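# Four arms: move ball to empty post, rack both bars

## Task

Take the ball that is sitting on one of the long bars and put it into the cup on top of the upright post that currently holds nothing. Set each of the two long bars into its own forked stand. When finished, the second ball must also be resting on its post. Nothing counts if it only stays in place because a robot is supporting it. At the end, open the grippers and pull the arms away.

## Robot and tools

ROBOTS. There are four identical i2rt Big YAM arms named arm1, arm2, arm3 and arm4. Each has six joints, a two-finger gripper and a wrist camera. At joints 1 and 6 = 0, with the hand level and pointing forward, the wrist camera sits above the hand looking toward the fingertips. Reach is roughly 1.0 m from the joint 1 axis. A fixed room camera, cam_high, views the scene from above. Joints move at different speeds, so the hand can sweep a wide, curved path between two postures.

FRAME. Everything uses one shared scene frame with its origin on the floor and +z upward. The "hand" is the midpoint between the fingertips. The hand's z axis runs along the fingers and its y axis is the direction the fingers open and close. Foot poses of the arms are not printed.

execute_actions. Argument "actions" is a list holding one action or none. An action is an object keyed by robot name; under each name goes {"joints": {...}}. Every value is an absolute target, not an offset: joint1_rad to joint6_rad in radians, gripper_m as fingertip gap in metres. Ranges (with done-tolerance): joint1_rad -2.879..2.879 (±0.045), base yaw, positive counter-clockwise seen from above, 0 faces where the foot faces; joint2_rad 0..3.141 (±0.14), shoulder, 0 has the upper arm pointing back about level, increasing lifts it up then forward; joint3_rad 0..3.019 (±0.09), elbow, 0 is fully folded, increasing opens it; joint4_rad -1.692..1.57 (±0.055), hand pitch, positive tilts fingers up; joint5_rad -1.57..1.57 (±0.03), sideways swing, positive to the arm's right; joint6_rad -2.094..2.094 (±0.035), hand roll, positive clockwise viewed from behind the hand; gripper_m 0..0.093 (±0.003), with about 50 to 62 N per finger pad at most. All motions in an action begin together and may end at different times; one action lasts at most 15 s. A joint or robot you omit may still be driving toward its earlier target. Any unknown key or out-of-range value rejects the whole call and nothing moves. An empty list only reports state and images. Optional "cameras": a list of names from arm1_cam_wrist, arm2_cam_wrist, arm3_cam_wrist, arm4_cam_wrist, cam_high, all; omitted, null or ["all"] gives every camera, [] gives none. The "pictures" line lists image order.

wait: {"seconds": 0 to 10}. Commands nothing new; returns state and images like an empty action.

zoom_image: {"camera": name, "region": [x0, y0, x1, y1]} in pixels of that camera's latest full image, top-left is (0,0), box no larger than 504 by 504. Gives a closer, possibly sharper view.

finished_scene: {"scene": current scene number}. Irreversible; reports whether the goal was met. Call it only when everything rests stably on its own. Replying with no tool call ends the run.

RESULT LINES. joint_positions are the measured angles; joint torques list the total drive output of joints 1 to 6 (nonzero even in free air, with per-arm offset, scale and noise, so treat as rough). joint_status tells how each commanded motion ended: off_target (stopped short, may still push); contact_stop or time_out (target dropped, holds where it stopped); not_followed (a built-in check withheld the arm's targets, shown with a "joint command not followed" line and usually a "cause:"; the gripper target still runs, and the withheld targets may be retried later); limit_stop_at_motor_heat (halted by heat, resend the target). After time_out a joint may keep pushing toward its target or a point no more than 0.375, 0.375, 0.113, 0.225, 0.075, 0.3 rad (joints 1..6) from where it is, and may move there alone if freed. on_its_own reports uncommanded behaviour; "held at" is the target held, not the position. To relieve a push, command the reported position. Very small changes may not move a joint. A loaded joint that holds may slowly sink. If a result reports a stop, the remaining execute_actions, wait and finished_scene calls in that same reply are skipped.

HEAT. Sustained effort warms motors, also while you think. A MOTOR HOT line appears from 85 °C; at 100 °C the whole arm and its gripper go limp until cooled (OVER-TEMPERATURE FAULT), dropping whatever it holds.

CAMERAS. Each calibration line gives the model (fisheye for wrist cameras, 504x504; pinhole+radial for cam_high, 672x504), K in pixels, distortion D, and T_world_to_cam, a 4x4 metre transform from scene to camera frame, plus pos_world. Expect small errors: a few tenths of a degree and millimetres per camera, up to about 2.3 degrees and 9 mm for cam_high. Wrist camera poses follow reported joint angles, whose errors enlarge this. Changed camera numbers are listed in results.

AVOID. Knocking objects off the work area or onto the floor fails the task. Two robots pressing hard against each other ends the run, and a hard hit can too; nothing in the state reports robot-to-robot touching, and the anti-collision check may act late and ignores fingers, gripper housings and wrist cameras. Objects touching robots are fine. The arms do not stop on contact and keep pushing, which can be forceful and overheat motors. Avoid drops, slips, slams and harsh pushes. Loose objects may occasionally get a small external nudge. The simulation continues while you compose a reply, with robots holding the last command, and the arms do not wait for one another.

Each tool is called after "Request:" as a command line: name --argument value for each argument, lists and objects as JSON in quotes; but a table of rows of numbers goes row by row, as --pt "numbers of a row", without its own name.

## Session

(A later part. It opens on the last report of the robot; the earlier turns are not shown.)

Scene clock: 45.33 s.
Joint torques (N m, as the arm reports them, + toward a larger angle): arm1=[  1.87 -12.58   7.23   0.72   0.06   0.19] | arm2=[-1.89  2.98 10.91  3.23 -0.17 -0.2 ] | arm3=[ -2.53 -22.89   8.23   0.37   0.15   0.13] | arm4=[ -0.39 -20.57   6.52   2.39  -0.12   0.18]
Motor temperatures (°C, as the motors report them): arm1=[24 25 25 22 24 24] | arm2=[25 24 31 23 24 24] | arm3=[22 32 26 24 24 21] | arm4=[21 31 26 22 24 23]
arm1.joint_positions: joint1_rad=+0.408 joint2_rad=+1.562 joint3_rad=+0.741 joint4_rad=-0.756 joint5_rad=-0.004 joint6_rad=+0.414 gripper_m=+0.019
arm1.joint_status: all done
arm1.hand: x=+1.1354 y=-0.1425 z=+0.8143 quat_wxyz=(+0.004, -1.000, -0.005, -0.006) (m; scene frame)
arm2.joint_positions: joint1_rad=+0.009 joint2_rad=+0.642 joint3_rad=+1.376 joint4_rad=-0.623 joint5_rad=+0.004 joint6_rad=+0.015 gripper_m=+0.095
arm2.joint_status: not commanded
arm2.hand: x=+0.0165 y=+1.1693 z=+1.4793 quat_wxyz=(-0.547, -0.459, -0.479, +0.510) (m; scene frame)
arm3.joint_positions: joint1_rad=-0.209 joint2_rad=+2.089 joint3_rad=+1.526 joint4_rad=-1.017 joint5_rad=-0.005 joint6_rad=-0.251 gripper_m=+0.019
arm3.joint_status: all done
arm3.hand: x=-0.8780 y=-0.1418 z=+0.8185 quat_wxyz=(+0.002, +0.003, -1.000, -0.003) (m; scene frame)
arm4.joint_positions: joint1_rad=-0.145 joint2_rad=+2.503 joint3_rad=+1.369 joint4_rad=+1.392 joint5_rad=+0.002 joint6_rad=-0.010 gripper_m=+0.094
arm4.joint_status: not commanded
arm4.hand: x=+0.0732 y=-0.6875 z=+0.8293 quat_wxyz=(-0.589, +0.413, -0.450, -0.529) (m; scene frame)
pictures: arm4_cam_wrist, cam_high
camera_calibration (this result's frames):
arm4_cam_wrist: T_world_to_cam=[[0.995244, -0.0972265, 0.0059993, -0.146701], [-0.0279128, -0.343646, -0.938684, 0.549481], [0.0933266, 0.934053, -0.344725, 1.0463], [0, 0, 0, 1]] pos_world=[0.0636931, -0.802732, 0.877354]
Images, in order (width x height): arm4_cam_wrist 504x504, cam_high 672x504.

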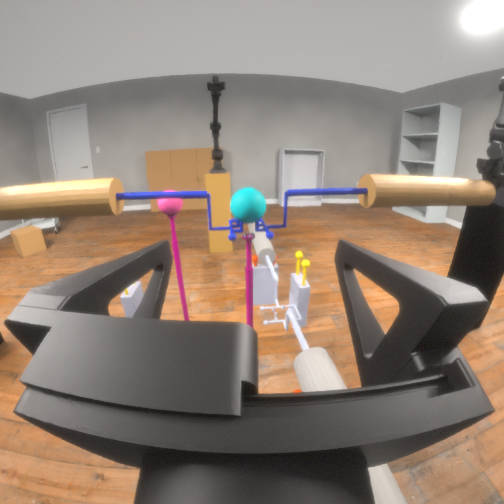

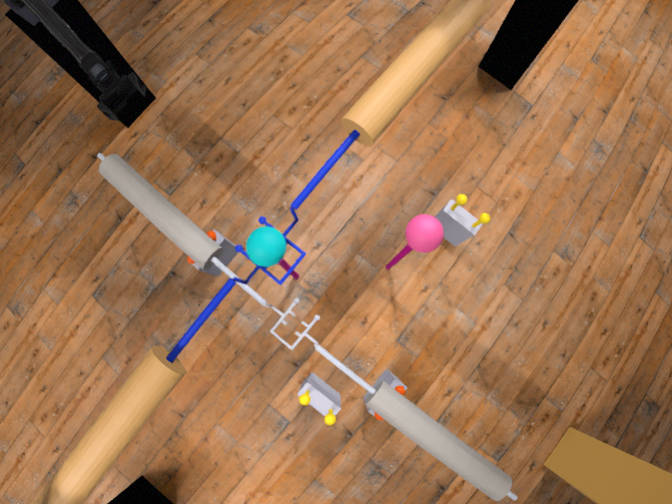

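Request:
execute_actions --actions '[]'

Scene clock: 46.30 s.
Joint torques (N m, as the arm reports them, + toward a larger angle): arm1=[  1.79 -12.55   7.1    0.79   0.02   0.19] | arm2=[-1.73  3.03 10.89  3.23 -0.17 -0.2 ] | arm3=[ -2.54 -23.3    8.2    0.4    0.15   0.13] | arm4=[ -0.33 -20.3    6.56   2.33  -0.14   0.18]
Motor temperatures (°C, as the motors report them): arm1=[24 25 25 22 24 24] | arm2=[25 24 31 23 24 24] | arm3=[22 33 26 24 24 21] | arm4=[21 31 26 22 24 23]
arm1.joint_positions: joint1_rad=+0.408 joint2_rad=+1.562 joint3_rad=+0.741 joint4_rad=-0.756 joint5_rad=-0.004 joint6_rad=+0.414 gripper_m=+0.019
arm1.joint_status: all done
arm1.hand: x=+1.1354 y=-0.1425 z=+0.8143 quat_wxyz=(+0.004, -1.000, -0.005, -0.006) (m; scene frame)
arm2.joint_positions: joint1_rad=+0.009 joint2_rad=+0.642 joint3_rad=+1.376 joint4_rad=-0.623 joint5_rad=+0.004 joint6_rad=+0.015 gripper_m=+0.095
arm2.joint_status: not commanded
arm2.hand: x=+0.0165 y=+1.1693 z=+1.4793 quat_wxyz=(-0.547, -0.459, -0.479, +0.510) (m; scene frame)
arm3.joint_positions: joint1_rad=-0.209 joint2_rad=+2.089 joint3_rad=+1.526 joint4_rad=-1.017 joint5_rad=-0.005 joint6_rad=-0.251 gripper_m=+0.019
arm3.joint_status: all done
arm3.hand: x=-0.8780 y=-0.1418 z=+0.8185 quat_wxyz=(+0.002, +0.003, -1.000, -0.003) (m; scene frame)
arm4.joint_positions: joint1_rad=-0.145 joint2_rad=+2.503 joint3_rad=+1.369 joint4_rad=+1.392 joint5_rad=+0.002 joint6_rad=-0.010 gripper_m=+0.094
arm4.joint_status: not commanded
arm4.hand: x=+0.0732 y=-0.6875 z=+0.8293 quat_wxyz=(-0.589, +0.413, -0.450, -0.529) (m; scene frame)
pictures: arm1_cam_wrist, arm2_cam_wrist, arm3_cam_wrist, arm4_cam_wrist, cam_high
camera_calibration (this result's frames):
arm1_cam_wrist: T_world_to_cam=[[-0.0103356, 0.999917, 0.0077503, 0.146752], [0.798766, 0.00359323, 0.601631, -1.39338], [0.601553, 0.0124089, -0.798737, 0.0927481], [0, 0, 0, 1]] pos_world=[1.05871, -0.142884, 0.911246]
arm2_cam_wrist: T_world_to_cam=[[-0.998643, -0.0419085, -0.0309056, 0.11105], [0.00570698, 0.501855, -0.864933, 0.694382], [0.0517582, -0.863936, -0.500935, 1.87464], [0, 0, 0, 1]] pos_world=[0.00990813, 1.27575, 1.5431]
arm3_cam_wrist: T_world_to_cam=[[0.00527131, -0.999979, -0.00367095, -0.13328], [-0.812855, -0.00642302, 0.582431, -1.18293], [-0.582443, -0.0000862303, -0.812872, 0.276848], [0, 0, 0, 1]] pos_world=[-0.799597, -0.140851, 0.913526]
arm4_cam_wrist: T_world_to_cam=[[0.995244, -0.0972265, 0.0059993, -0.146701], [-0.0279128, -0.343646, -0.938684, 0.549481], [0.0933266, 0.934053, -0.344725, 1.0463], [0, 0, 0, 1]] pos_world=[0.0636931, -0.802732, 0.877354]
Images, in order (width x height): arm1_cam_wrist 504x504, arm2_cam_wrist 504x504, arm3_cam_wrist 504x504, arm4_cam_wrist 504x504, cam_high 672x504.

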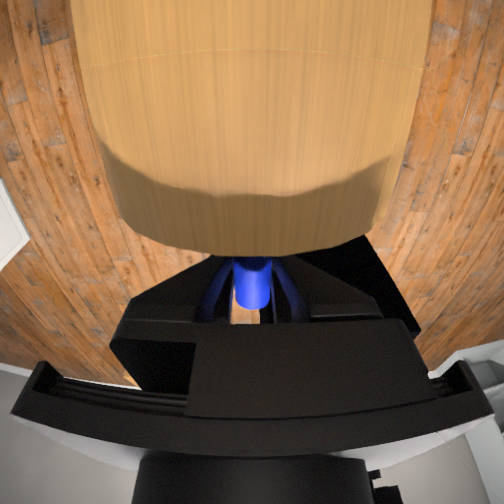

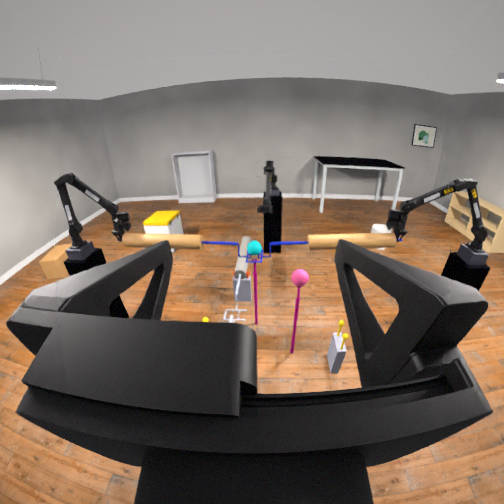

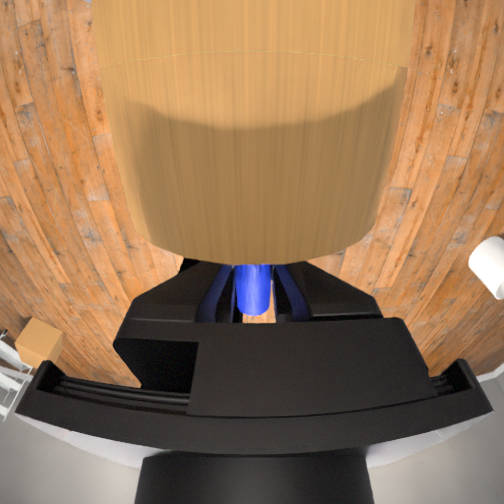

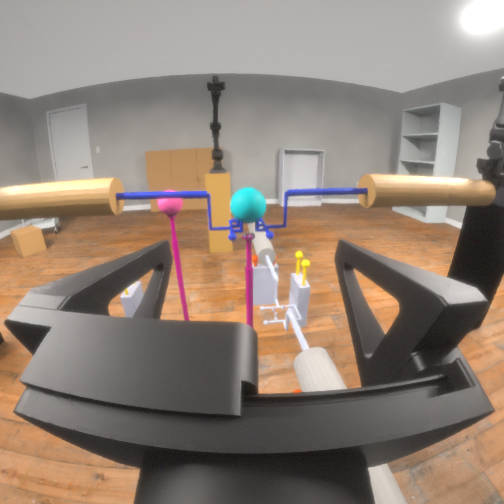

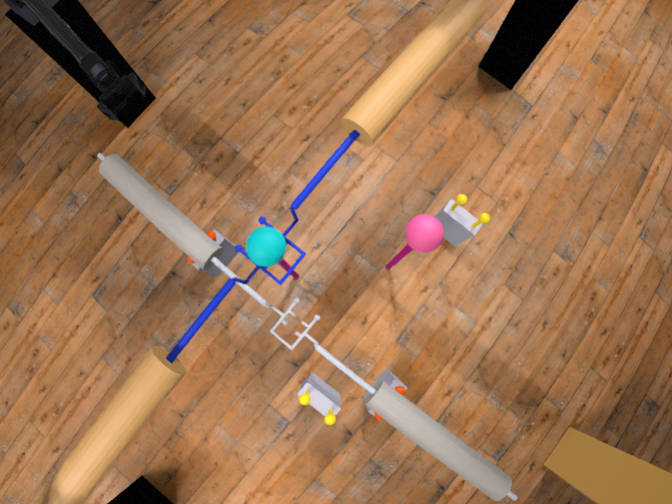

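Request:
execute_actions --actions '[{"arm1":{"joints":{"joint2_rad":1.598,"joint3_rad":0.728,"joint4_rad":-0.677}},"arm3":{"joints":{"joint2_rad":2.10,"joint3_rad":1.515,"joint4_rad":-0.968}}}]' --cameras '["arm4_cam_wrist","cam_high"]'

Request:
zoom_image --camera "arm4_cam_wrist" --region '[190, 150, 310, 270]'

Scene clock: 47.73 s.
Joint torques (N m, as the arm reports them, + toward a larger angle): arm1=[  1.82 -12.52   6.44   0.98   0.04   0.18] | arm2=[-1.89  3.02 10.88  3.18 -0.16 -0.21] | arm3=[ -2.56 -22.32   7.97   0.64   0.14   0.14] | arm4=[ -0.42 -20.38   6.65   2.38  -0.15   0.22]
Motor temperatures (°C, as the motors report them): arm1=[24 25 25 22 24 24] | arm2=[25 24 31 23 24 24] | arm3=[22 33 26 24 24 21] | arm4=[21 31 26 22 24 23]
arm1.joint_positions: joint1_rad=+0.408 joint2_rad=+1.617 joint3_rad=+0.723 joint4_rad=-0.682 joint5_rad=-0.004 joint6_rad=+0.414 gripper_m=+0.019
arm1.joint_status: all done
arm1.hand: x=+1.1361 y=-0.1421 z=+0.7916 quat_wxyz=(+0.004, -1.000, -0.005, -0.006) (m; scene frame)
arm2.joint_positions: joint1_rad=+0.009 joint2_rad=+0.642 joint3_rad=+1.376 joint4_rad=-0.623 joint5_rad=+0.004 joint6_rad=+0.015 gripper_m=+0.095
arm2.joint_status: not commanded
arm2.hand: x=+0.0165 y=+1.1693 z=+1.4793 quat_wxyz=(-0.547, -0.459, -0.479, +0.510) (m; scene frame)
arm3.joint_positions: joint1_rad=-0.209 joint2_rad=+2.117 joint3_rad=+1.512 joint4_rad=-0.970 joint5_rad=-0.005 joint6_rad=-0.251 gripper_m=+0.019
arm3.joint_status: all done
arm3.hand: x=-0.8773 y=-0.1420 z=+0.7981 quat_wxyz=(-0.001, +0.003, -1.000, -0.002) (m; scene frame)
arm4.joint_positions: joint1_rad=-0.145 joint2_rad=+2.503 joint3_rad=+1.369 joint4_rad=+1.392 joint5_rad=+0.002 joint6_rad=-0.010 gripper_m=+0.094
arm4.joint_status: not commanded
arm4.hand: x=+0.0732 y=-0.6875 z=+0.8293 quat_wxyz=(-0.589, +0.413, -0.450, -0.529) (m; scene frame)
pictures: arm4_cam_wrist, cam_high
camera_calibration (this result's frames):
arm4_cam_wrist: T_world_to_cam=[[0.995244, -0.0972265, 0.0059993, -0.146701], [-0.0279128, -0.343646, -0.938684, 0.549481], [0.0933266, 0.934053, -0.344725, 1.0463], [0, 0, 0, 1]] pos_world=[0.0636931, -0.802732, 0.877354]
Images, in order (width x height): arm4_cam_wrist 504x504, cam_high 672x504.

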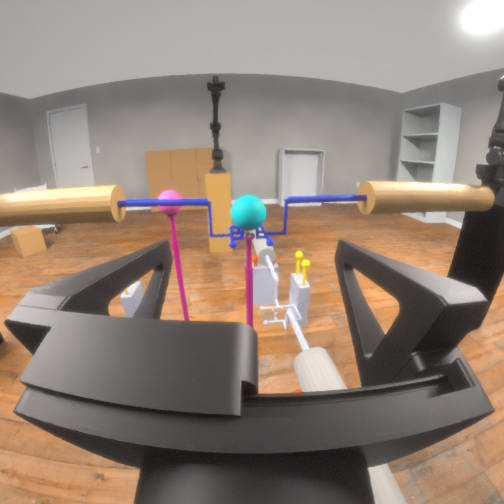

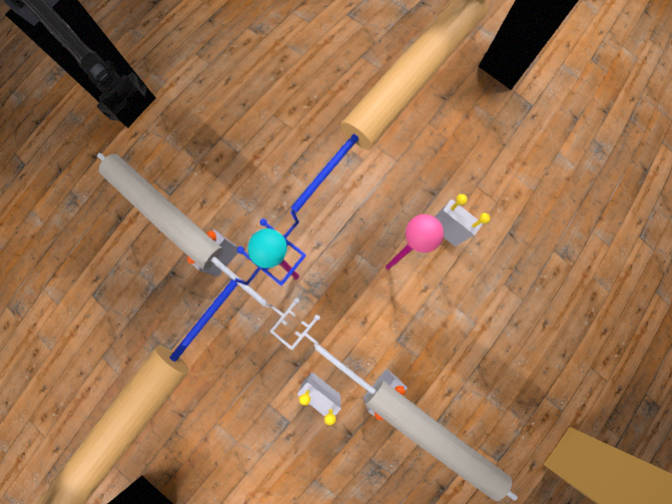

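Region (190, 150, 310, 270) of arm4_cam_wrist's 504x504 image, scaled by 4.200, with more detail than that image has.

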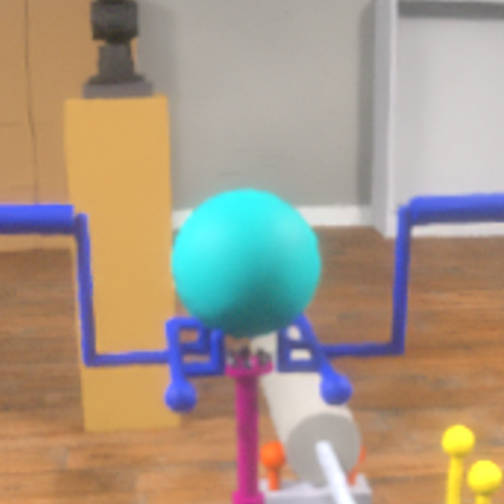

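Request:
execute_actions --actions '[{"arm1":{"joints":{"joint2_rad":1.666,"joint3_rad":0.715,"joint4_rad":-0.597}},"arm3":{"joints":{"joint2_rad":2.142,"joint3_rad":1.506,"joint4_rad":-0.924}}}]' --cameras '["arm4_cam_wrist","cam_high"]'

Request:
zoom_image --camera "arm4_cam_wrist" --region '[190, 150, 310, 270]'

Scene clock: 48.90 s.
Joint torques (N m, as the arm reports them, + toward a larger angle): arm1=[  1.86 -12.81   5.81   1.1    0.07   0.19] | arm2=[-1.89  2.89 10.9   3.22 -0.16 -0.21] | arm3=[ -2.34 -22.05   7.52   0.66   0.15   0.13] | arm4=[ -1.18 -20.     6.59   2.4   -0.13   0.21]
Motor temperatures (°C, as the motors report them): arm1=[24 25 25 22 24 24] | arm2=[25 24 31 23 24 24] | arm3=[22 33 26 24 24 21] | arm4=[21 31 26 22 24 23]
arm1.joint_positions: joint1_rad=+0.408 joint2_rad=+1.684 joint3_rad=+0.710 joint4_rad=-0.605 joint5_rad=-0.005 joint6_rad=+0.414 gripper_m=+0.019
arm1.joint_status: all done
arm1.hand: x=+1.1365 y=-0.1419 z=+0.7671 quat_wxyz=(+0.004, -1.000, -0.005, -0.008) (m; scene frame)
arm2.joint_positions: joint1_rad=+0.009 joint2_rad=+0.642 joint3_rad=+1.376 joint4_rad=-0.623 joint5_rad=+0.004 joint6_rad=+0.015 gripper_m=+0.095
arm2.joint_status: not commanded
arm2.hand: x=+0.0165 y=+1.1693 z=+1.4793 quat_wxyz=(-0.547, -0.459, -0.479, +0.510) (m; scene frame)
arm3.joint_positions: joint1_rad=-0.209 joint2_rad=+2.156 joint3_rad=+1.506 joint4_rad=-0.926 joint5_rad=-0.005 joint6_rad=-0.251 gripper_m=+0.019
arm3.joint_status: all done
arm3.hand: x=-0.8769 y=-0.1424 z=+0.7738 quat_wxyz=(+0.000, +0.003, -1.000, -0.002) (m; scene frame)
arm4.joint_positions: joint1_rad=-0.145 joint2_rad=+2.503 joint3_rad=+1.369 joint4_rad=+1.392 joint5_rad=+0.002 joint6_rad=-0.010 gripper_m=+0.094
arm4.joint_status: not commanded
arm4.hand: x=+0.0732 y=-0.6875 z=+0.8293 quat_wxyz=(-0.589, +0.413, -0.450, -0.529) (m; scene frame)
pictures: arm4_cam_wrist, cam_high
camera_calibration (this result's frames):
arm4_cam_wrist: T_world_to_cam=[[0.995244, -0.0972265, 0.0059993, -0.146701], [-0.0279128, -0.343646, -0.938684, 0.549481], [0.0933266, 0.934053, -0.344725, 1.0463], [0, 0, 0, 1]] pos_world=[0.0636931, -0.802732, 0.877354]
Images, in order (width x height): arm4_cam_wrist 504x504, cam_high 672x504.

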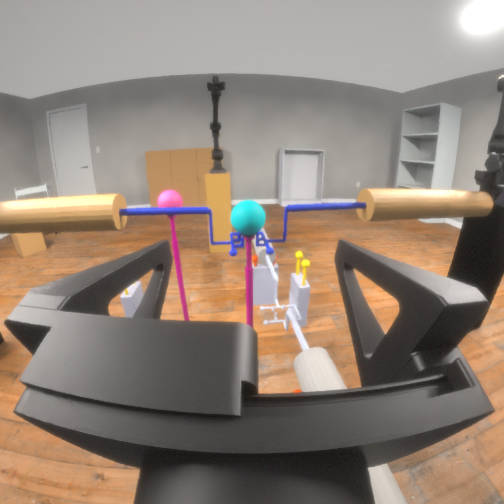

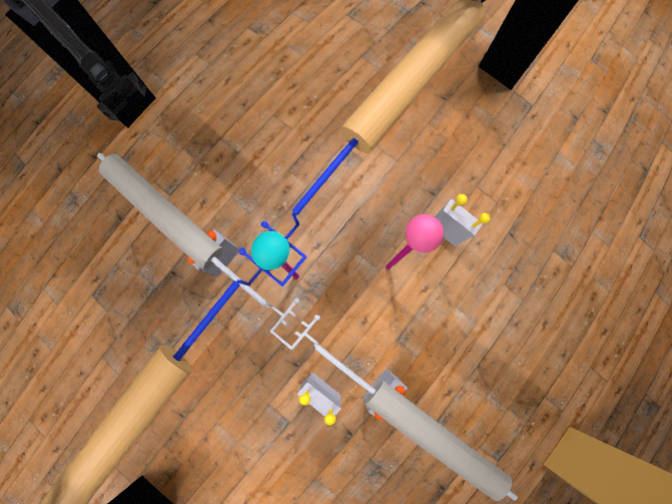

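Region (190, 150, 310, 270) of arm4_cam_wrist's 504x504 image, scaled by 4.200, with more detail than that image has.

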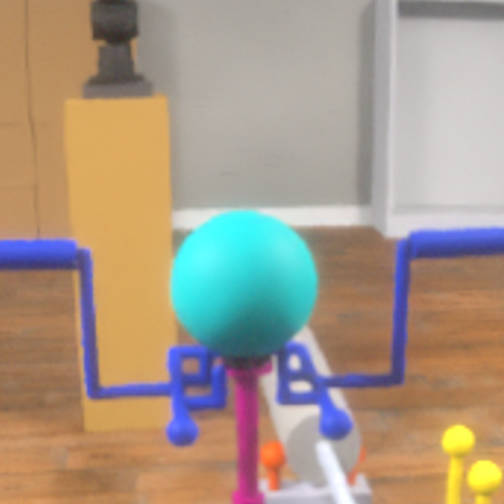

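Request:
execute_actions --actions '[{"arm1":{"joints":{"joint2_rad":1.769,"joint3_rad":0.705,"joint4_rad":-0.484}},"arm3":{"joints":{"joint2_rad":2.20,"joint3_rad":1.499,"joint4_rad":-0.859}}}]' --cameras '["arm4_cam_wrist","cam_high"]'

Request:
zoom_image --camera "arm4_cam_wrist" --region '[190, 170, 310, 290]'

Scene clock: 50.13 s.
Joint torques (N m, as the arm reports them, + toward a larger angle): arm1=[  1.65 -13.16   4.94   0.89   0.07   0.19] | arm2=[-1.86  2.93 10.9   3.17 -0.17 -0.21] | arm3=[ -2.49 -22.6    7.1    0.58   0.17   0.14] | arm4=[ -0.7  -20.75   6.56   2.37  -0.09   0.24]
Motor temperatures (°C, as the motors report them): arm1=[24 25 25 22 24 24] | arm2=[25 24 31 23 24 24] | arm3=[22 33 26 24 24 21] | arm4=[21 31 26 22 24 23]
arm1.joint_positions: joint1_rad=+0.409 joint2_rad=+1.788 joint3_rad=+0.699 joint4_rad=-0.490 joint5_rad=-0.005 joint6_rad=+0.414 gripper_m=+0.019
arm1.joint_status: all done
arm1.hand: x=+1.1367 y=-0.1421 z=+0.7311 quat_wxyz=(+0.004, -1.000, -0.006, -0.007) (m; scene frame)
arm2.joint_positions: joint1_rad=+0.009 joint2_rad=+0.642 joint3_rad=+1.376 joint4_rad=-0.623 joint5_rad=+0.004 joint6_rad=+0.015 gripper_m=+0.095
arm2.joint_status: not commanded
arm2.hand: x=+0.0165 y=+1.1693 z=+1.4793 quat_wxyz=(-0.547, -0.459, -0.479, +0.510) (m; scene frame)
arm3.joint_positions: joint1_rad=-0.210 joint2_rad=+2.216 joint3_rad=+1.499 joint4_rad=-0.859 joint5_rad=-0.006 joint6_rad=-0.251 gripper_m=+0.019
arm3.joint_status: all done
arm3.hand: x=-0.8765 y=-0.1429 z=+0.7376 quat_wxyz=(+0.000, +0.003, -1.000, -0.003) (m; scene frame)
arm4.joint_positions: joint1_rad=-0.145 joint2_rad=+2.503 joint3_rad=+1.369 joint4_rad=+1.392 joint5_rad=+0.002 joint6_rad=-0.010 gripper_m=+0.094
arm4.joint_status: not commanded
arm4.hand: x=+0.0732 y=-0.6875 z=+0.8293 quat_wxyz=(-0.589, +0.413, -0.450, -0.529) (m; scene frame)
pictures: arm4_cam_wrist, cam_high
camera_calibration (this result's frames):
arm4_cam_wrist: T_world_to_cam=[[0.995244, -0.0972265, 0.0059993, -0.146701], [-0.0279128, -0.343646, -0.938684, 0.549481], [0.0933266, 0.934053, -0.344725, 1.0463], [0, 0, 0, 1]] pos_world=[0.0636931, -0.802732, 0.877354]
Images, in order (width x height): arm4_cam_wrist 504x504, cam_high 672x504.

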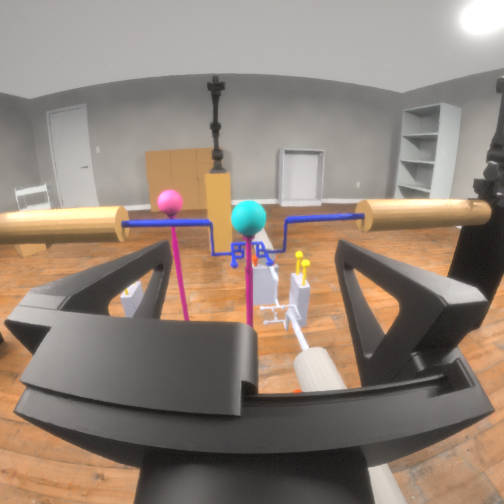

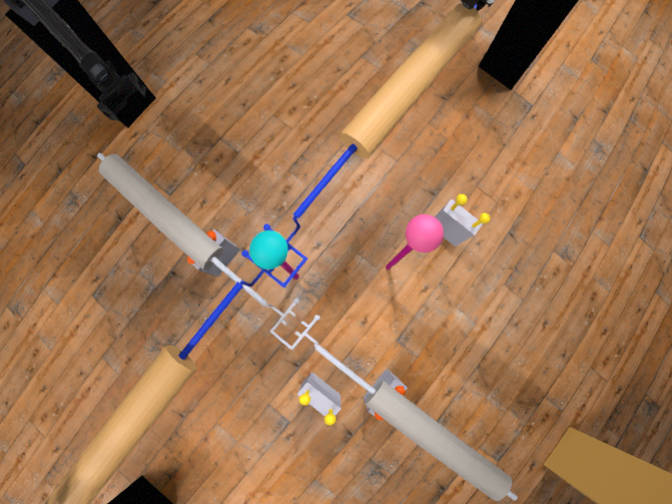

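Region (190, 170, 310, 290) of arm4_cam_wrist's 504x504 image, scaled by 4.200, with more detail than that image has.

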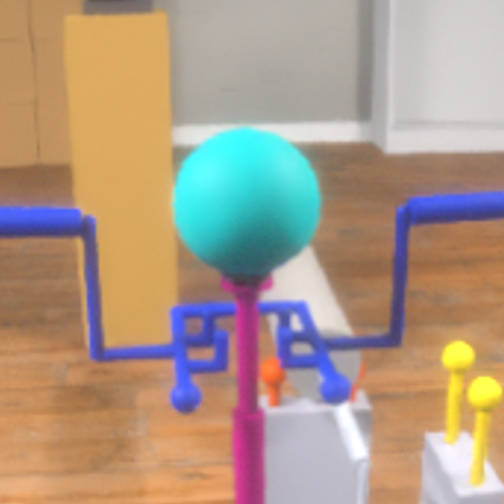

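Request:
execute_actions --actions '[{"arm1":{"joints":{"joint1_rad":0.243,"joint2_rad":1.732,"joint3_rad":0.647,"joint4_rad":-0.458,"joint6_rad":0.248}},"arm3":{"joints":{"joint1_rad":-0.106,"joint2_rad":2.167,"joint3_rad":1.46,"joint4_rad":-0.835,"joint6_rad":-0.148}}}]' --cameras '["arm4_cam_wrist","cam_high"]'

Request:
zoom_image --camera "arm4_cam_wrist" --region '[190, 170, 310, 290]'

Scene clock: 52.37 s.
Joint torques (N m, as the arm reports them, + toward a larger angle): arm1=[  0.67 -13.5    4.68   0.81  -0.04   0.  ] | arm2=[-1.81  2.99 10.89  3.22 -0.17 -0.21] | arm3=[ -1.91 -24.4    7.08   0.37   0.21  -0.04] | arm4=[ -0.43 -20.1    6.66   2.44  -0.15   0.19]
Motor temperatures (°C, as the motors report them): arm1=[24 25 25 22 24 24] | arm2=[25 24 31 23 24 24] | arm3=[22 33 26 24 24 21] | arm4=[21 32 26 22 24 23]
arm1.joint_positions: joint1_rad=+0.243 joint2_rad=+1.762 joint3_rad=+0.640 joint4_rad=-0.461 joint5_rad=-0.002 joint6_rad=+0.253 gripper_m=+0.019
arm1.joint_status: all done
arm1.hand: x=+1.1384 y=-0.0823 z=+0.7295 quat_wxyz=(+0.005, -1.000, -0.004, -0.009) (m; scene frame)
arm2.joint_positions: joint1_rad=+0.009 joint2_rad=+0.642 joint3_rad=+1.376 joint4_rad=-0.623 joint5_rad=+0.004 joint6_rad=+0.015 gripper_m=+0.095
arm2.joint_status: not commanded
arm2.hand: x=+0.0165 y=+1.1693 z=+1.4793 quat_wxyz=(-0.547, -0.459, -0.479, +0.510) (m; scene frame)
arm3.joint_positions: joint1_rad=-0.099 joint2_rad=+2.205 joint3_rad=+1.459 joint4_rad=-0.831 joint5_rad=-0.006 joint6_rad=-0.138 gripper_m=+0.019
arm3.joint_status: all done
arm3.hand: x=-0.8751 y=-0.0769 z=+0.7320 quat_wxyz=(+0.001, +0.002, -1.000, -0.003) (m; scene frame)
arm4.joint_positions: joint1_rad=-0.145 joint2_rad=+2.503 joint3_rad=+1.369 joint4_rad=+1.392 joint5_rad=+0.002 joint6_rad=-0.010 gripper_m=+0.094
arm4.joint_status: not commanded
arm4.hand: x=+0.0732 y=-0.6875 z=+0.8293 quat_wxyz=(-0.589, +0.413, -0.450, -0.529) (m; scene frame)
pictures: arm4_cam_wrist, cam_high
camera_calibration (this result's frames):
arm4_cam_wrist: T_world_to_cam=[[0.995244, -0.0972265, 0.0059993, -0.146701], [-0.0279128, -0.343646, -0.938684, 0.549481], [0.0933266, 0.934053, -0.344725, 1.0463], [0, 0, 0, 1]] pos_world=[0.0636931, -0.802732, 0.877354]
Images, in order (width x height): arm4_cam_wrist 504x504, cam_high 672x504.

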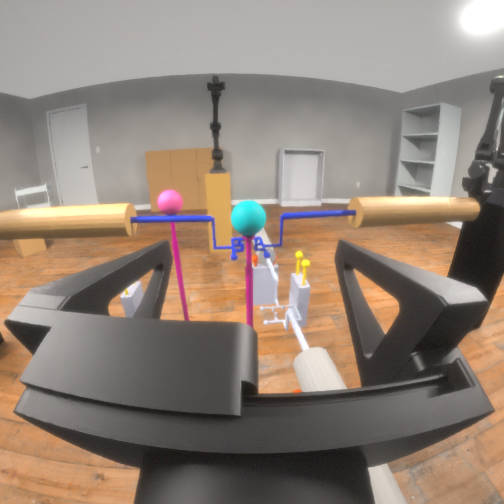

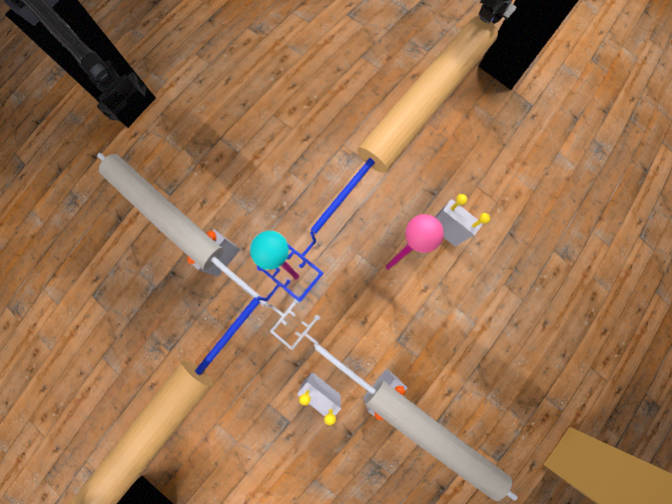

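Region (190, 170, 310, 290) of arm4_cam_wrist's 504x504 image, scaled by 4.200, with more detail than that image has.

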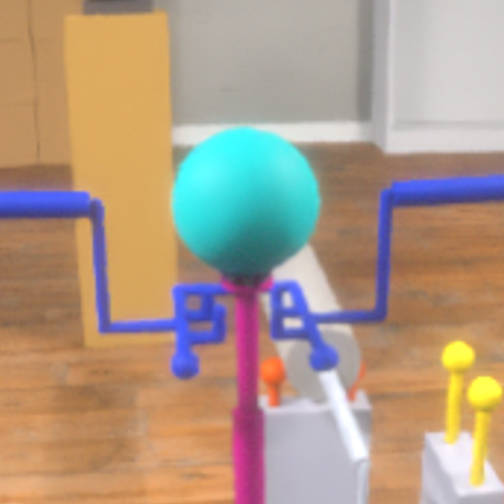

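Request:
execute_actions --actions '[{"arm1":{"joints":{"joint1_rad":-0.136,"joint2_rad":1.712,"joint3_rad":0.62,"joint4_rad":-0.448,"joint6_rad":-0.135}},"arm3":{"joints":{"joint1_rad":0.099,"joint2_rad":2.15,"joint3_rad":1.443,"joint4_rad":-0.83,"joint6_rad":0.058}}}]' --cameras '["arm4_cam_wrist","cam_high"]'

Scene clock: 54.00 s.
Joint torques (N m, as the arm reports them, + toward a larger angle): arm1=[  0.45 -13.03   4.75   0.81  -0.14  -0.06] | arm2=[-1.9   3.   10.87  3.24 -0.16 -0.2 ] | arm3=[ -1.73 -23.78   7.14   0.37   0.05  -0.03] | arm4=[ -0.85 -20.01   6.56   2.47  -0.08   0.19]
Motor temperatures (°C, as the motors report them): arm1=[24 25 25 22 24 24] | arm2=[25 24 31 23 24 24] | arm3=[22 34 26 24 24 21] | arm4=[21 32 26 22 24 23]
arm1.joint_positions: joint1_rad=-0.132 joint2_rad=+1.743 joint3_rad=+0.613 joint4_rad=-0.450 joint5_rad=+0.000 joint6_rad=-0.124 gripper_m=+0.019
arm1.joint_status: all done
arm1.hand: x=+1.1386 y=+0.0373 z=+0.7320 quat_wxyz=(+0.004, -1.000, -0.005, -0.008) (m; scene frame)
arm2.joint_positions: joint1_rad=+0.009 joint2_rad=+0.642 joint3_rad=+1.376 joint4_rad=-0.623 joint5_rad=+0.004 joint6_rad=+0.015 gripper_m=+0.095
arm2.joint_status: not commanded
arm2.hand: x=+0.0165 y=+1.1693 z=+1.4793 quat_wxyz=(-0.547, -0.459, -0.479, +0.510) (m; scene frame)
arm3.joint_positions: joint1_rad=+0.102 joint2_rad=+2.186 joint3_rad=+1.441 joint4_rad=-0.826 joint5_rad=-0.002 joint6_rad=+0.067 gripper_m=+0.019
arm3.joint_status: all done
arm3.hand: x=-0.8745 y=+0.0384 z=+0.7374 quat_wxyz=(-0.002, +0.000, -1.000, +0.000) (m; scene frame)
arm4.joint_positions: joint1_rad=-0.145 joint2_rad=+2.503 joint3_rad=+1.369 joint4_rad=+1.392 joint5_rad=+0.002 joint6_rad=-0.010 gripper_m=+0.094
arm4.joint_status: not commanded
arm4.hand: x=+0.0732 y=-0.6875 z=+0.8293 quat_wxyz=(-0.589, +0.413, -0.450, -0.529) (m; scene frame)
pictures: arm4_cam_wrist, cam_high
camera_calibration (this result's frames):
arm4_cam_wrist: T_world_to_cam=[[0.995244, -0.0972265, 0.0059993, -0.146701], [-0.0279128, -0.343646, -0.938684, 0.549481], [0.0933266, 0.934053, -0.344725, 1.0463], [0, 0, 0, 1]] pos_world=[0.0636931, -0.802732, 0.877354]
Images, in order (width x height): arm4_cam_wrist 504x504, cam_high 672x504.

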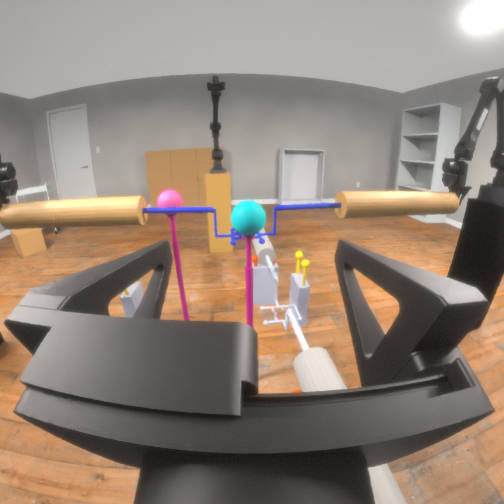

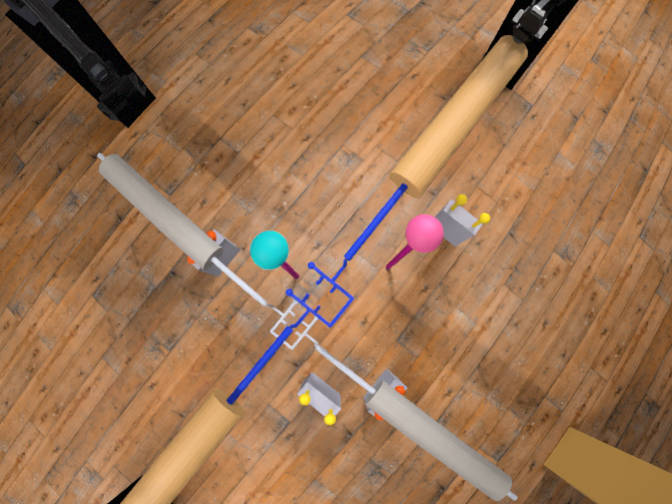

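Request:
execute_actions --actions '[{"arm1":{"joints":{"joint2_rad":1.38,"joint3_rad":0.71,"joint4_rad":-0.858}},"arm3":{"joints":{"joint2_rad":1.972,"joint3_rad":1.525,"joint4_rad":-1.075}},"arm4":{"joints":{"joint1_rad":0.0,"joint2_rad":1.2,"joint3_rad":1.0,"joint4_rad":-0.5}}}]' --cameras '["arm2_cam_wrist","cam_high"]'

Scene clock: 56.53 s.
Joint torques (N m, as the arm reports them, + toward a larger angle): arm1=[ 0.37 -9.54 11.09 -0.62 -0.09 -0.05] | arm2=[-1.91  2.85 10.86  3.2  -0.17 -0.2 ] | arm3=[ -1.75 -19.87  11.11  -0.08   0.04  -0.02] | arm4=[-0.52 -8.49 10.04  0.84 -0.03  0.18]
Motor temperatures (°C, as the motors report them): arm1=[24 25 26 22 24 24] | arm2=[25 24 31 23 24 24] | arm3=[22 34 27 24 24 21] | arm4=[21 32 26 22 24 23]
arm1.joint_positions: joint1_rad=-0.132 joint2_rad=+1.390 joint3_rad=+0.667 joint4_rad=-0.828 joint5_rad=-0.001 joint6_rad=-0.125 gripper_m=+0.019
arm1.joint_status: all done
arm1.hand: x=+1.1403 y=+0.0358 z=+0.8480 quat_wxyz=(+0.005, -1.000, -0.005, +0.007) (m; scene frame)
arm2.joint_positions: joint1_rad=+0.009 joint2_rad=+0.642 joint3_rad=+1.376 joint4_rad=-0.623 joint5_rad=+0.004 joint6_rad=+0.015 gripper_m=+0.095
arm2.joint_status: not commanded
arm2.hand: x=+0.0165 y=+1.1693 z=+1.4793 quat_wxyz=(-0.547, -0.459, -0.479, +0.510) (m; scene frame)
arm3.joint_positions: joint1_rad=+0.102 joint2_rad=+1.976 joint3_rad=+1.489 joint4_rad=-1.059 joint5_rad=-0.002 joint6_rad=+0.067 gripper_m=+0.019
arm3.joint_status: all done
arm3.hand: x=-0.8743 y=+0.0387 z=+0.8691 quat_wxyz=(-0.014, +0.000, -1.000, -0.001) (m; scene frame)
arm4.joint_positions: joint1_rad=+0.004 joint2_rad=+1.201 joint3_rad=+1.005 joint4_rad=-0.481 joint5_rad=+0.000 joint6_rad=-0.010 gripper_m=+0.094
arm4.joint_status: all done
arm4.hand: x=-0.0277 y=-0.9359 z=+1.0912 quat_wxyz=(-0.299, +0.658, -0.617, -0.312) (m; scene frame)
pictures: arm2_cam_wrist, cam_high
camera_calibration (this result's frames):
arm2_cam_wrist: T_world_to_cam=[[-0.998643, -0.0419085, -0.0309056, 0.11105], [0.00570698, 0.501855, -0.864933, 0.694382], [0.0517582, -0.863936, -0.500935, 1.87464], [0, 0, 0, 1]] pos_world=[0.00990813, 1.27575, 1.5431]
Images, in order (width x height): arm2_cam_wrist 504x504, cam_high 672x504.

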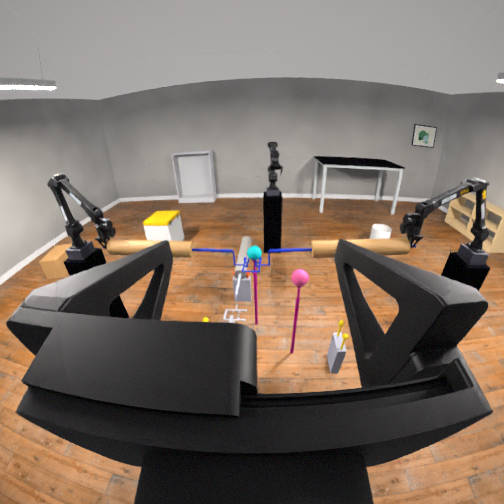

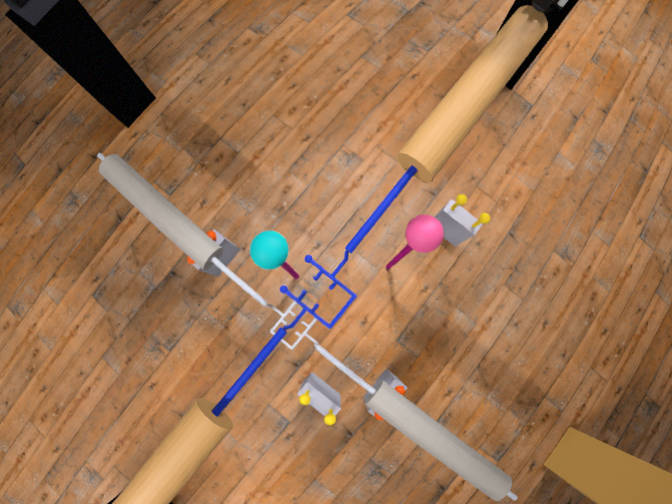

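Request:
execute_actions --actions '[{"arm1":{"joints":{"joint1_rad":-0.425,"joint2_rad":1.522,"joint3_rad":0.885,"joint4_rad":-0.885,"joint6_rad":-0.418}},"arm3":{"joints":{"joint1_rad":0.30,"joint2_rad":1.965,"joint3_rad":1.472,"joint4_rad":-1.065,"joint6_rad":0.262}}}]' --cameras '["arm2_cam_wrist","cam_high"]'

Scene clock: 58.43 s.
Joint torques (N m, as the arm reports them, + toward a larger angle): arm1=[  0.7  -12.67  10.76   0.45  -0.24  -0.03] | arm2=[-1.88  2.93 10.85  3.21 -0.16 -0.21] | arm3=[ -2.11 -20.29   8.82   0.47   0.05  -0.07] | arm4=[-0.76 -8.55 10.16  0.97 -0.01  0.22]
Motor temperatures (°C, as the motors report them): arm1=[24 25 26 22 24 24] | arm2=[25 24 31 23 24 24] | arm3=[22 34 27 24 24 21] | arm4=[21 31 26 22 24 23]
arm1.joint_positions: joint1_rad=-0.424 joint2_rad=+1.543 joint3_rad=+0.847 joint4_rad=-0.879 joint5_rad=+0.002 joint6_rad=-0.412 gripper_m=+0.019
arm1.joint_status: all done
arm1.hand: x=+1.1096 y=+0.1474 z=+0.8521 quat_wxyz=(+0.004, -1.000, -0.003, -0.006) (m; scene frame)
arm2.joint_positions: joint1_rad=+0.009 joint2_rad=+0.642 joint3_rad=+1.376 joint4_rad=-0.623 joint5_rad=+0.004 joint6_rad=+0.015 gripper_m=+0.095
arm2.joint_status: not commanded
arm2.hand: x=+0.0165 y=+1.1693 z=+1.4793 quat_wxyz=(-0.547, -0.459, -0.479, +0.510) (m; scene frame)
arm3.joint_positions: joint1_rad=+0.306 joint2_rad=+1.977 joint3_rad=+1.464 joint4_rad=-1.063 joint5_rad=-0.001 joint6_rad=+0.273 gripper_m=+0.019
arm3.joint_status: all done
arm3.hand: x=-0.9053 y=+0.1513 z=+0.8599 quat_wxyz=(+0.000, -0.001, -1.000, +0.001) (m; scene frame)
arm4.joint_positions: joint1_rad=+0.004 joint2_rad=+1.201 joint3_rad=+1.005 joint4_rad=-0.481 joint5_rad=+0.000 joint6_rad=-0.010 gripper_m=+0.094
arm4.joint_status: not commanded
arm4.hand: x=-0.0277 y=-0.9359 z=+1.0912 quat_wxyz=(-0.299, +0.658, -0.617, -0.312) (m; scene frame)
pictures: arm2_cam_wrist, cam_high
camera_calibration (this result's frames):
arm2_cam_wrist: T_world_to_cam=[[-0.998643, -0.0419085, -0.0309056, 0.11105], [0.00570698, 0.501855, -0.864933, 0.694382], [0.0517582, -0.863936, -0.500935, 1.87464], [0, 0, 0, 1]] pos_world=[0.00990813, 1.27575, 1.5431]
Images, in order (width x height): arm2_cam_wrist 504x504, cam_high 672x504.

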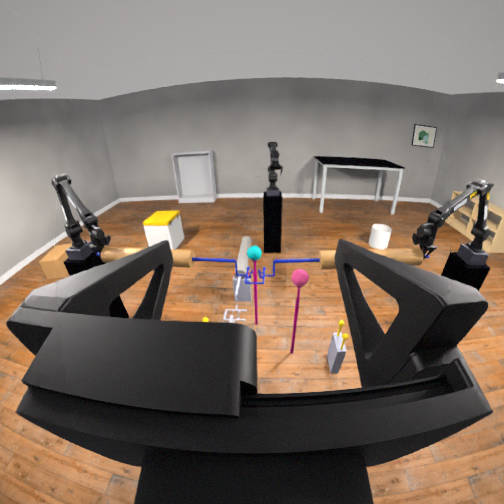

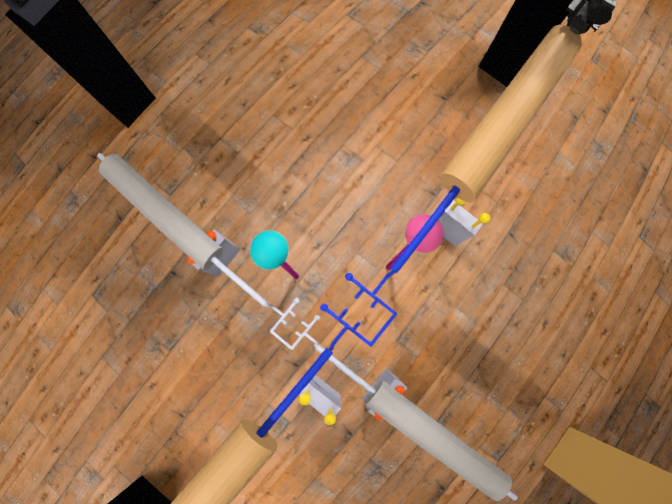

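Request:
execute_actions --actions '[{"arm1":{"joints":{"joint1_rad":-0.643,"joint2_rad":1.69,"joint3_rad":1.105,"joint4_rad":-0.932,"joint6_rad":-0.634}},"arm3":{"joints":{"joint1_rad":0.496,"joint2_rad":2.017,"joint3_rad":1.592,"joint4_rad":-1.098,"joint6_rad":0.455}}}]' --cameras '["arm2_cam_wrist","cam_high"]'

Scene clock: 60.30 s.
Joint torques (N m, as the arm reports them, + toward a larger angle): arm1=[  0.85 -15.83  10.88   0.38  -0.32   0.  ] | arm2=[-1.84  2.89 10.85  3.21 -0.17 -0.2 ] | arm3=[ -2.21 -21.56  12.28   0.3   -0.03  -0.07] | arm4=[-1.03 -8.44 10.01  0.83 -0.05  0.21]
Motor temperatures (°C, as the motors report them): arm1=[24 25 27 22 24 24] | arm2=[25 24 32 23 24 24] | arm3=[22 34 28 24 24 21] | arm4=[21 31 27 22 24 23]
arm1.joint_positions: joint1_rad=-0.644 joint2_rad=+1.718 joint3_rad=+1.068 joint4_rad=-0.926 joint5_rad=+0.004 joint6_rad=-0.632 gripper_m=+0.019
arm1.joint_status: all done
arm1.hand: x=+1.0883 y=+0.2634 z=+0.8514 quat_wxyz=(+0.005, -1.000, -0.002, -0.006) (m; scene frame)
arm2.joint_positions: joint1_rad=+0.009 joint2_rad=+0.642 joint3_rad=+1.376 joint4_rad=-0.623 joint5_rad=+0.004 joint6_rad=+0.015 gripper_m=+0.095
arm2.joint_status: not commanded
arm2.hand: x=+0.0165 y=+1.1693 z=+1.4793 quat_wxyz=(-0.547, -0.459, -0.479, +0.510) (m; scene frame)
arm3.joint_positions: joint1_rad=+0.504 joint2_rad=+2.032 joint3_rad=+1.539 joint4_rad=-1.094 joint5_rad=+0.001 joint6_rad=+0.469 gripper_m=+0.019
arm3.joint_status: all done
arm3.hand: x=-0.9288 y=+0.2634 z=+0.8544 quat_wxyz=(+0.004, +0.000, -1.000, +0.004) (m; scene frame)
arm4.joint_positions: joint1_rad=+0.004 joint2_rad=+1.201 joint3_rad=+1.005 joint4_rad=-0.481 joint5_rad=+0.000 joint6_rad=-0.010 gripper_m=+0.094
arm4.joint_status: not commanded
arm4.hand: x=-0.0277 y=-0.9359 z=+1.0912 quat_wxyz=(-0.299, +0.658, -0.617, -0.312) (m; scene frame)
pictures: arm2_cam_wrist, cam_high
camera_calibration (this result's frames):
arm2_cam_wrist: T_world_to_cam=[[-0.998643, -0.0419085, -0.0309056, 0.11105], [0.00570698, 0.501855, -0.864933, 0.694382], [0.0517582, -0.863936, -0.500935, 1.87464], [0, 0, 0, 1]] pos_world=[0.00990813, 1.27575, 1.5431]
Images, in order (width x height): arm2_cam_wrist 504x504, cam_high 672x504.

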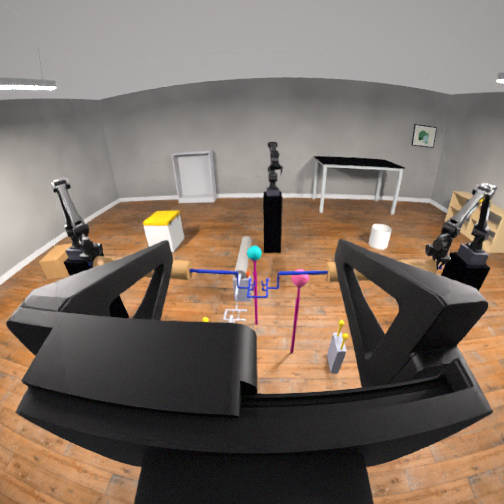

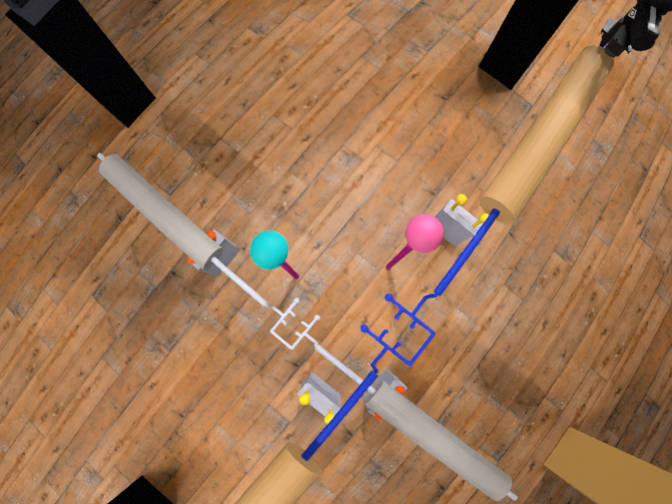

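Request:
execute_actions --actions '[{"arm1":{"joints":{"joint1_rad":-0.58,"joint2_rad":1.957,"joint3_rad":1.165,"joint4_rad":-0.725,"joint6_rad":-0.565}},"arm3":{"joints":{"joint1_rad":0.54,"joint2_rad":2.082,"joint3_rad":1.337,"joint4_rad":-0.80,"joint6_rad":0.498}}}]' --cameras '["cam_high"]'

Scene clock: 61.87 s.
Joint torques (N m, as the arm reports them, + toward a larger angle): arm1=[  0.56 -19.28  10.01   0.51  -0.18   0.05] | arm2=[-1.81  2.99 10.86  3.19 -0.16 -0.2 ] | arm3=[ -1.63 -21.99   6.71   0.74  -0.21   0.01] | arm4=[-0.32 -8.73 10.21  0.73 -0.07  0.21]
Motor temperatures (°C, as the motors report them): arm1=[24 25 27 22 24 24] | arm2=[25 24 32 23 24 24] | arm3=[22 34 28 24 24 21] | arm4=[21 30 27 22 24 23]
arm1.joint_positions: joint1_rad=-0.578 joint2_rad=+1.998 joint3_rad=+1.120 joint4_rad=-0.721 joint5_rad=+0.000 joint6_rad=-0.568 gripper_m=+0.019
arm1.joint_status: all done
arm1.hand: x=+1.0464 y=+0.2554 z=+0.7402 quat_wxyz=(-0.003, -1.000, -0.003, -0.015) (m; scene frame)
arm2.joint_positions: joint1_rad=+0.009 joint2_rad=+0.642 joint3_rad=+1.376 joint4_rad=-0.623 joint5_rad=+0.004 joint6_rad=+0.015 gripper_m=+0.095
arm2.joint_status: not commanded
arm2.hand: x=+0.0165 y=+1.1693 z=+1.4793 quat_wxyz=(-0.547, -0.459, -0.479, +0.510) (m; scene frame)
arm3.joint_positions: joint1_rad=+0.539 joint2_rad=+2.109 joint3_rad=+1.337 joint4_rad=-0.804 joint5_rad=+0.004 joint6_rad=+0.504 gripper_m=+0.019
arm3.joint_status: all done
arm3.hand: x=-0.9703 y=+0.2627 z=+0.7497 quat_wxyz=(-0.001, +0.000, -1.000, +0.004) (m; scene frame)
arm4.joint_positions: joint1_rad=+0.004 joint2_rad=+1.201 joint3_rad=+1.005 joint4_rad=-0.481 joint5_rad=+0.000 joint6_rad=-0.010 gripper_m=+0.094
arm4.joint_status: not commanded
arm4.hand: x=-0.0277 y=-0.9359 z=+1.0912 quat_wxyz=(-0.299, +0.658, -0.617, -0.312) (m; scene frame)
pictures: cam_high
Images, in order (width x height): cam_high 672x504.

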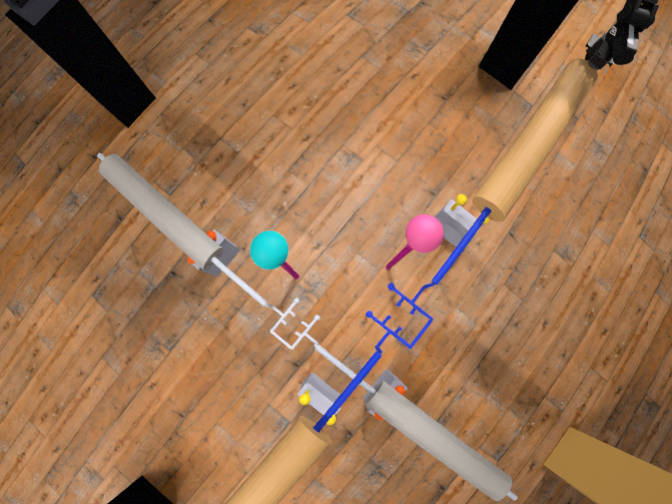

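Request:
execute_actions --actions '[{"arm1":{"joints":{"joint1_rad":-0.541,"joint2_rad":2.222,"joint3_rad":1.328,"joint4_rad":-0.597,"joint6_rad":-0.522}},"arm3":{"joints":{"joint1_rad":0.592,"joint2_rad":2.232,"joint3_rad":1.204,"joint4_rad":-0.512,"joint6_rad":0.552}}}]' --cameras '["cam_high"]'

Scene clock: 63.17 s.
Joint torques (N m, as the arm reports them, + toward a larger angle): arm1=[  0.54 -22.08   8.3    0.95  -0.25   0.14] | arm2=[-1.9   2.95 10.88  3.2  -0.17 -0.2 ] | arm3=[ -1.54 -21.4    5.09   0.57  -0.17   0.07] | arm4=[-0.67 -9.1   9.97  0.9  -0.04  0.22]
Motor temperatures (°C, as the motors report them): arm1=[24 25 27 22 24 24] | arm2=[25 24 32 23 24 24] | arm3=[22 34 28 24 24 21] | arm4=[21 30 27 22 24 23]
arm1.joint_positions: joint1_rad=-0.543 joint2_rad=+2.267 joint3_rad=+1.294 joint4_rad=-0.601 joint5_rad=+0.001 joint6_rad=-0.534 gripper_m=+0.019
arm1.joint_status: all done
arm1.hand: x=+0.9919 y=+0.2688 z=+0.6486 quat_wxyz=(+0.004, -1.000, -0.004, -0.004) (m; scene frame)
arm2.joint_positions: joint1_rad=+0.009 joint2_rad=+0.642 joint3_rad=+1.376 joint4_rad=-0.623 joint5_rad=+0.004 joint6_rad=+0.015 gripper_m=+0.095
arm2.joint_status: not commanded
arm2.hand: x=+0.0165 y=+1.1693 z=+1.4793 quat_wxyz=(-0.547, -0.459, -0.479, +0.510) (m; scene frame)
arm3.joint_positions: joint1_rad=+0.594 joint2_rad=+2.263 joint3_rad=+1.200 joint4_rad=-0.513 joint5_rad=+0.004 joint6_rad=+0.552 gripper_m=+0.019
arm3.joint_status: all done
arm3.hand: x=-1.0245 y=+0.2637 z=+0.6398 quat_wxyz=(-0.001, +0.003, -1.000, +0.004) (m; scene frame)
arm4.joint_positions: joint1_rad=+0.004 joint2_rad=+1.201 joint3_rad=+1.005 joint4_rad=-0.481 joint5_rad=+0.000 joint6_rad=-0.010 gripper_m=+0.094
arm4.joint_status: not commanded
arm4.hand: x=-0.0277 y=-0.9359 z=+1.0912 quat_wxyz=(-0.299, +0.658, -0.617, -0.312) (m; scene frame)
pictures: cam_high
Images, in order (width x height): cam_high 672x504.

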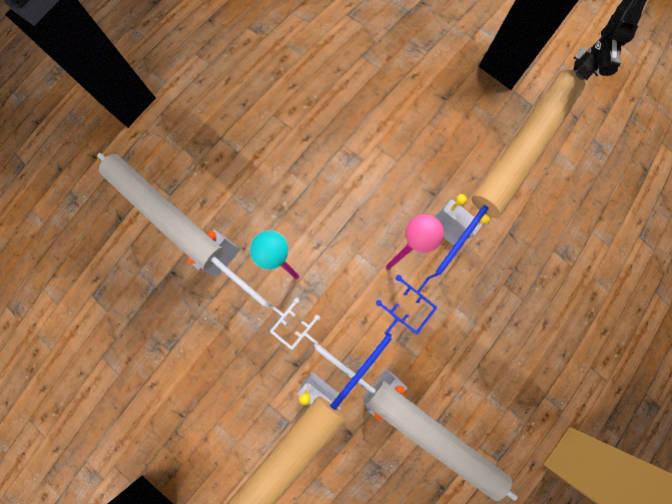

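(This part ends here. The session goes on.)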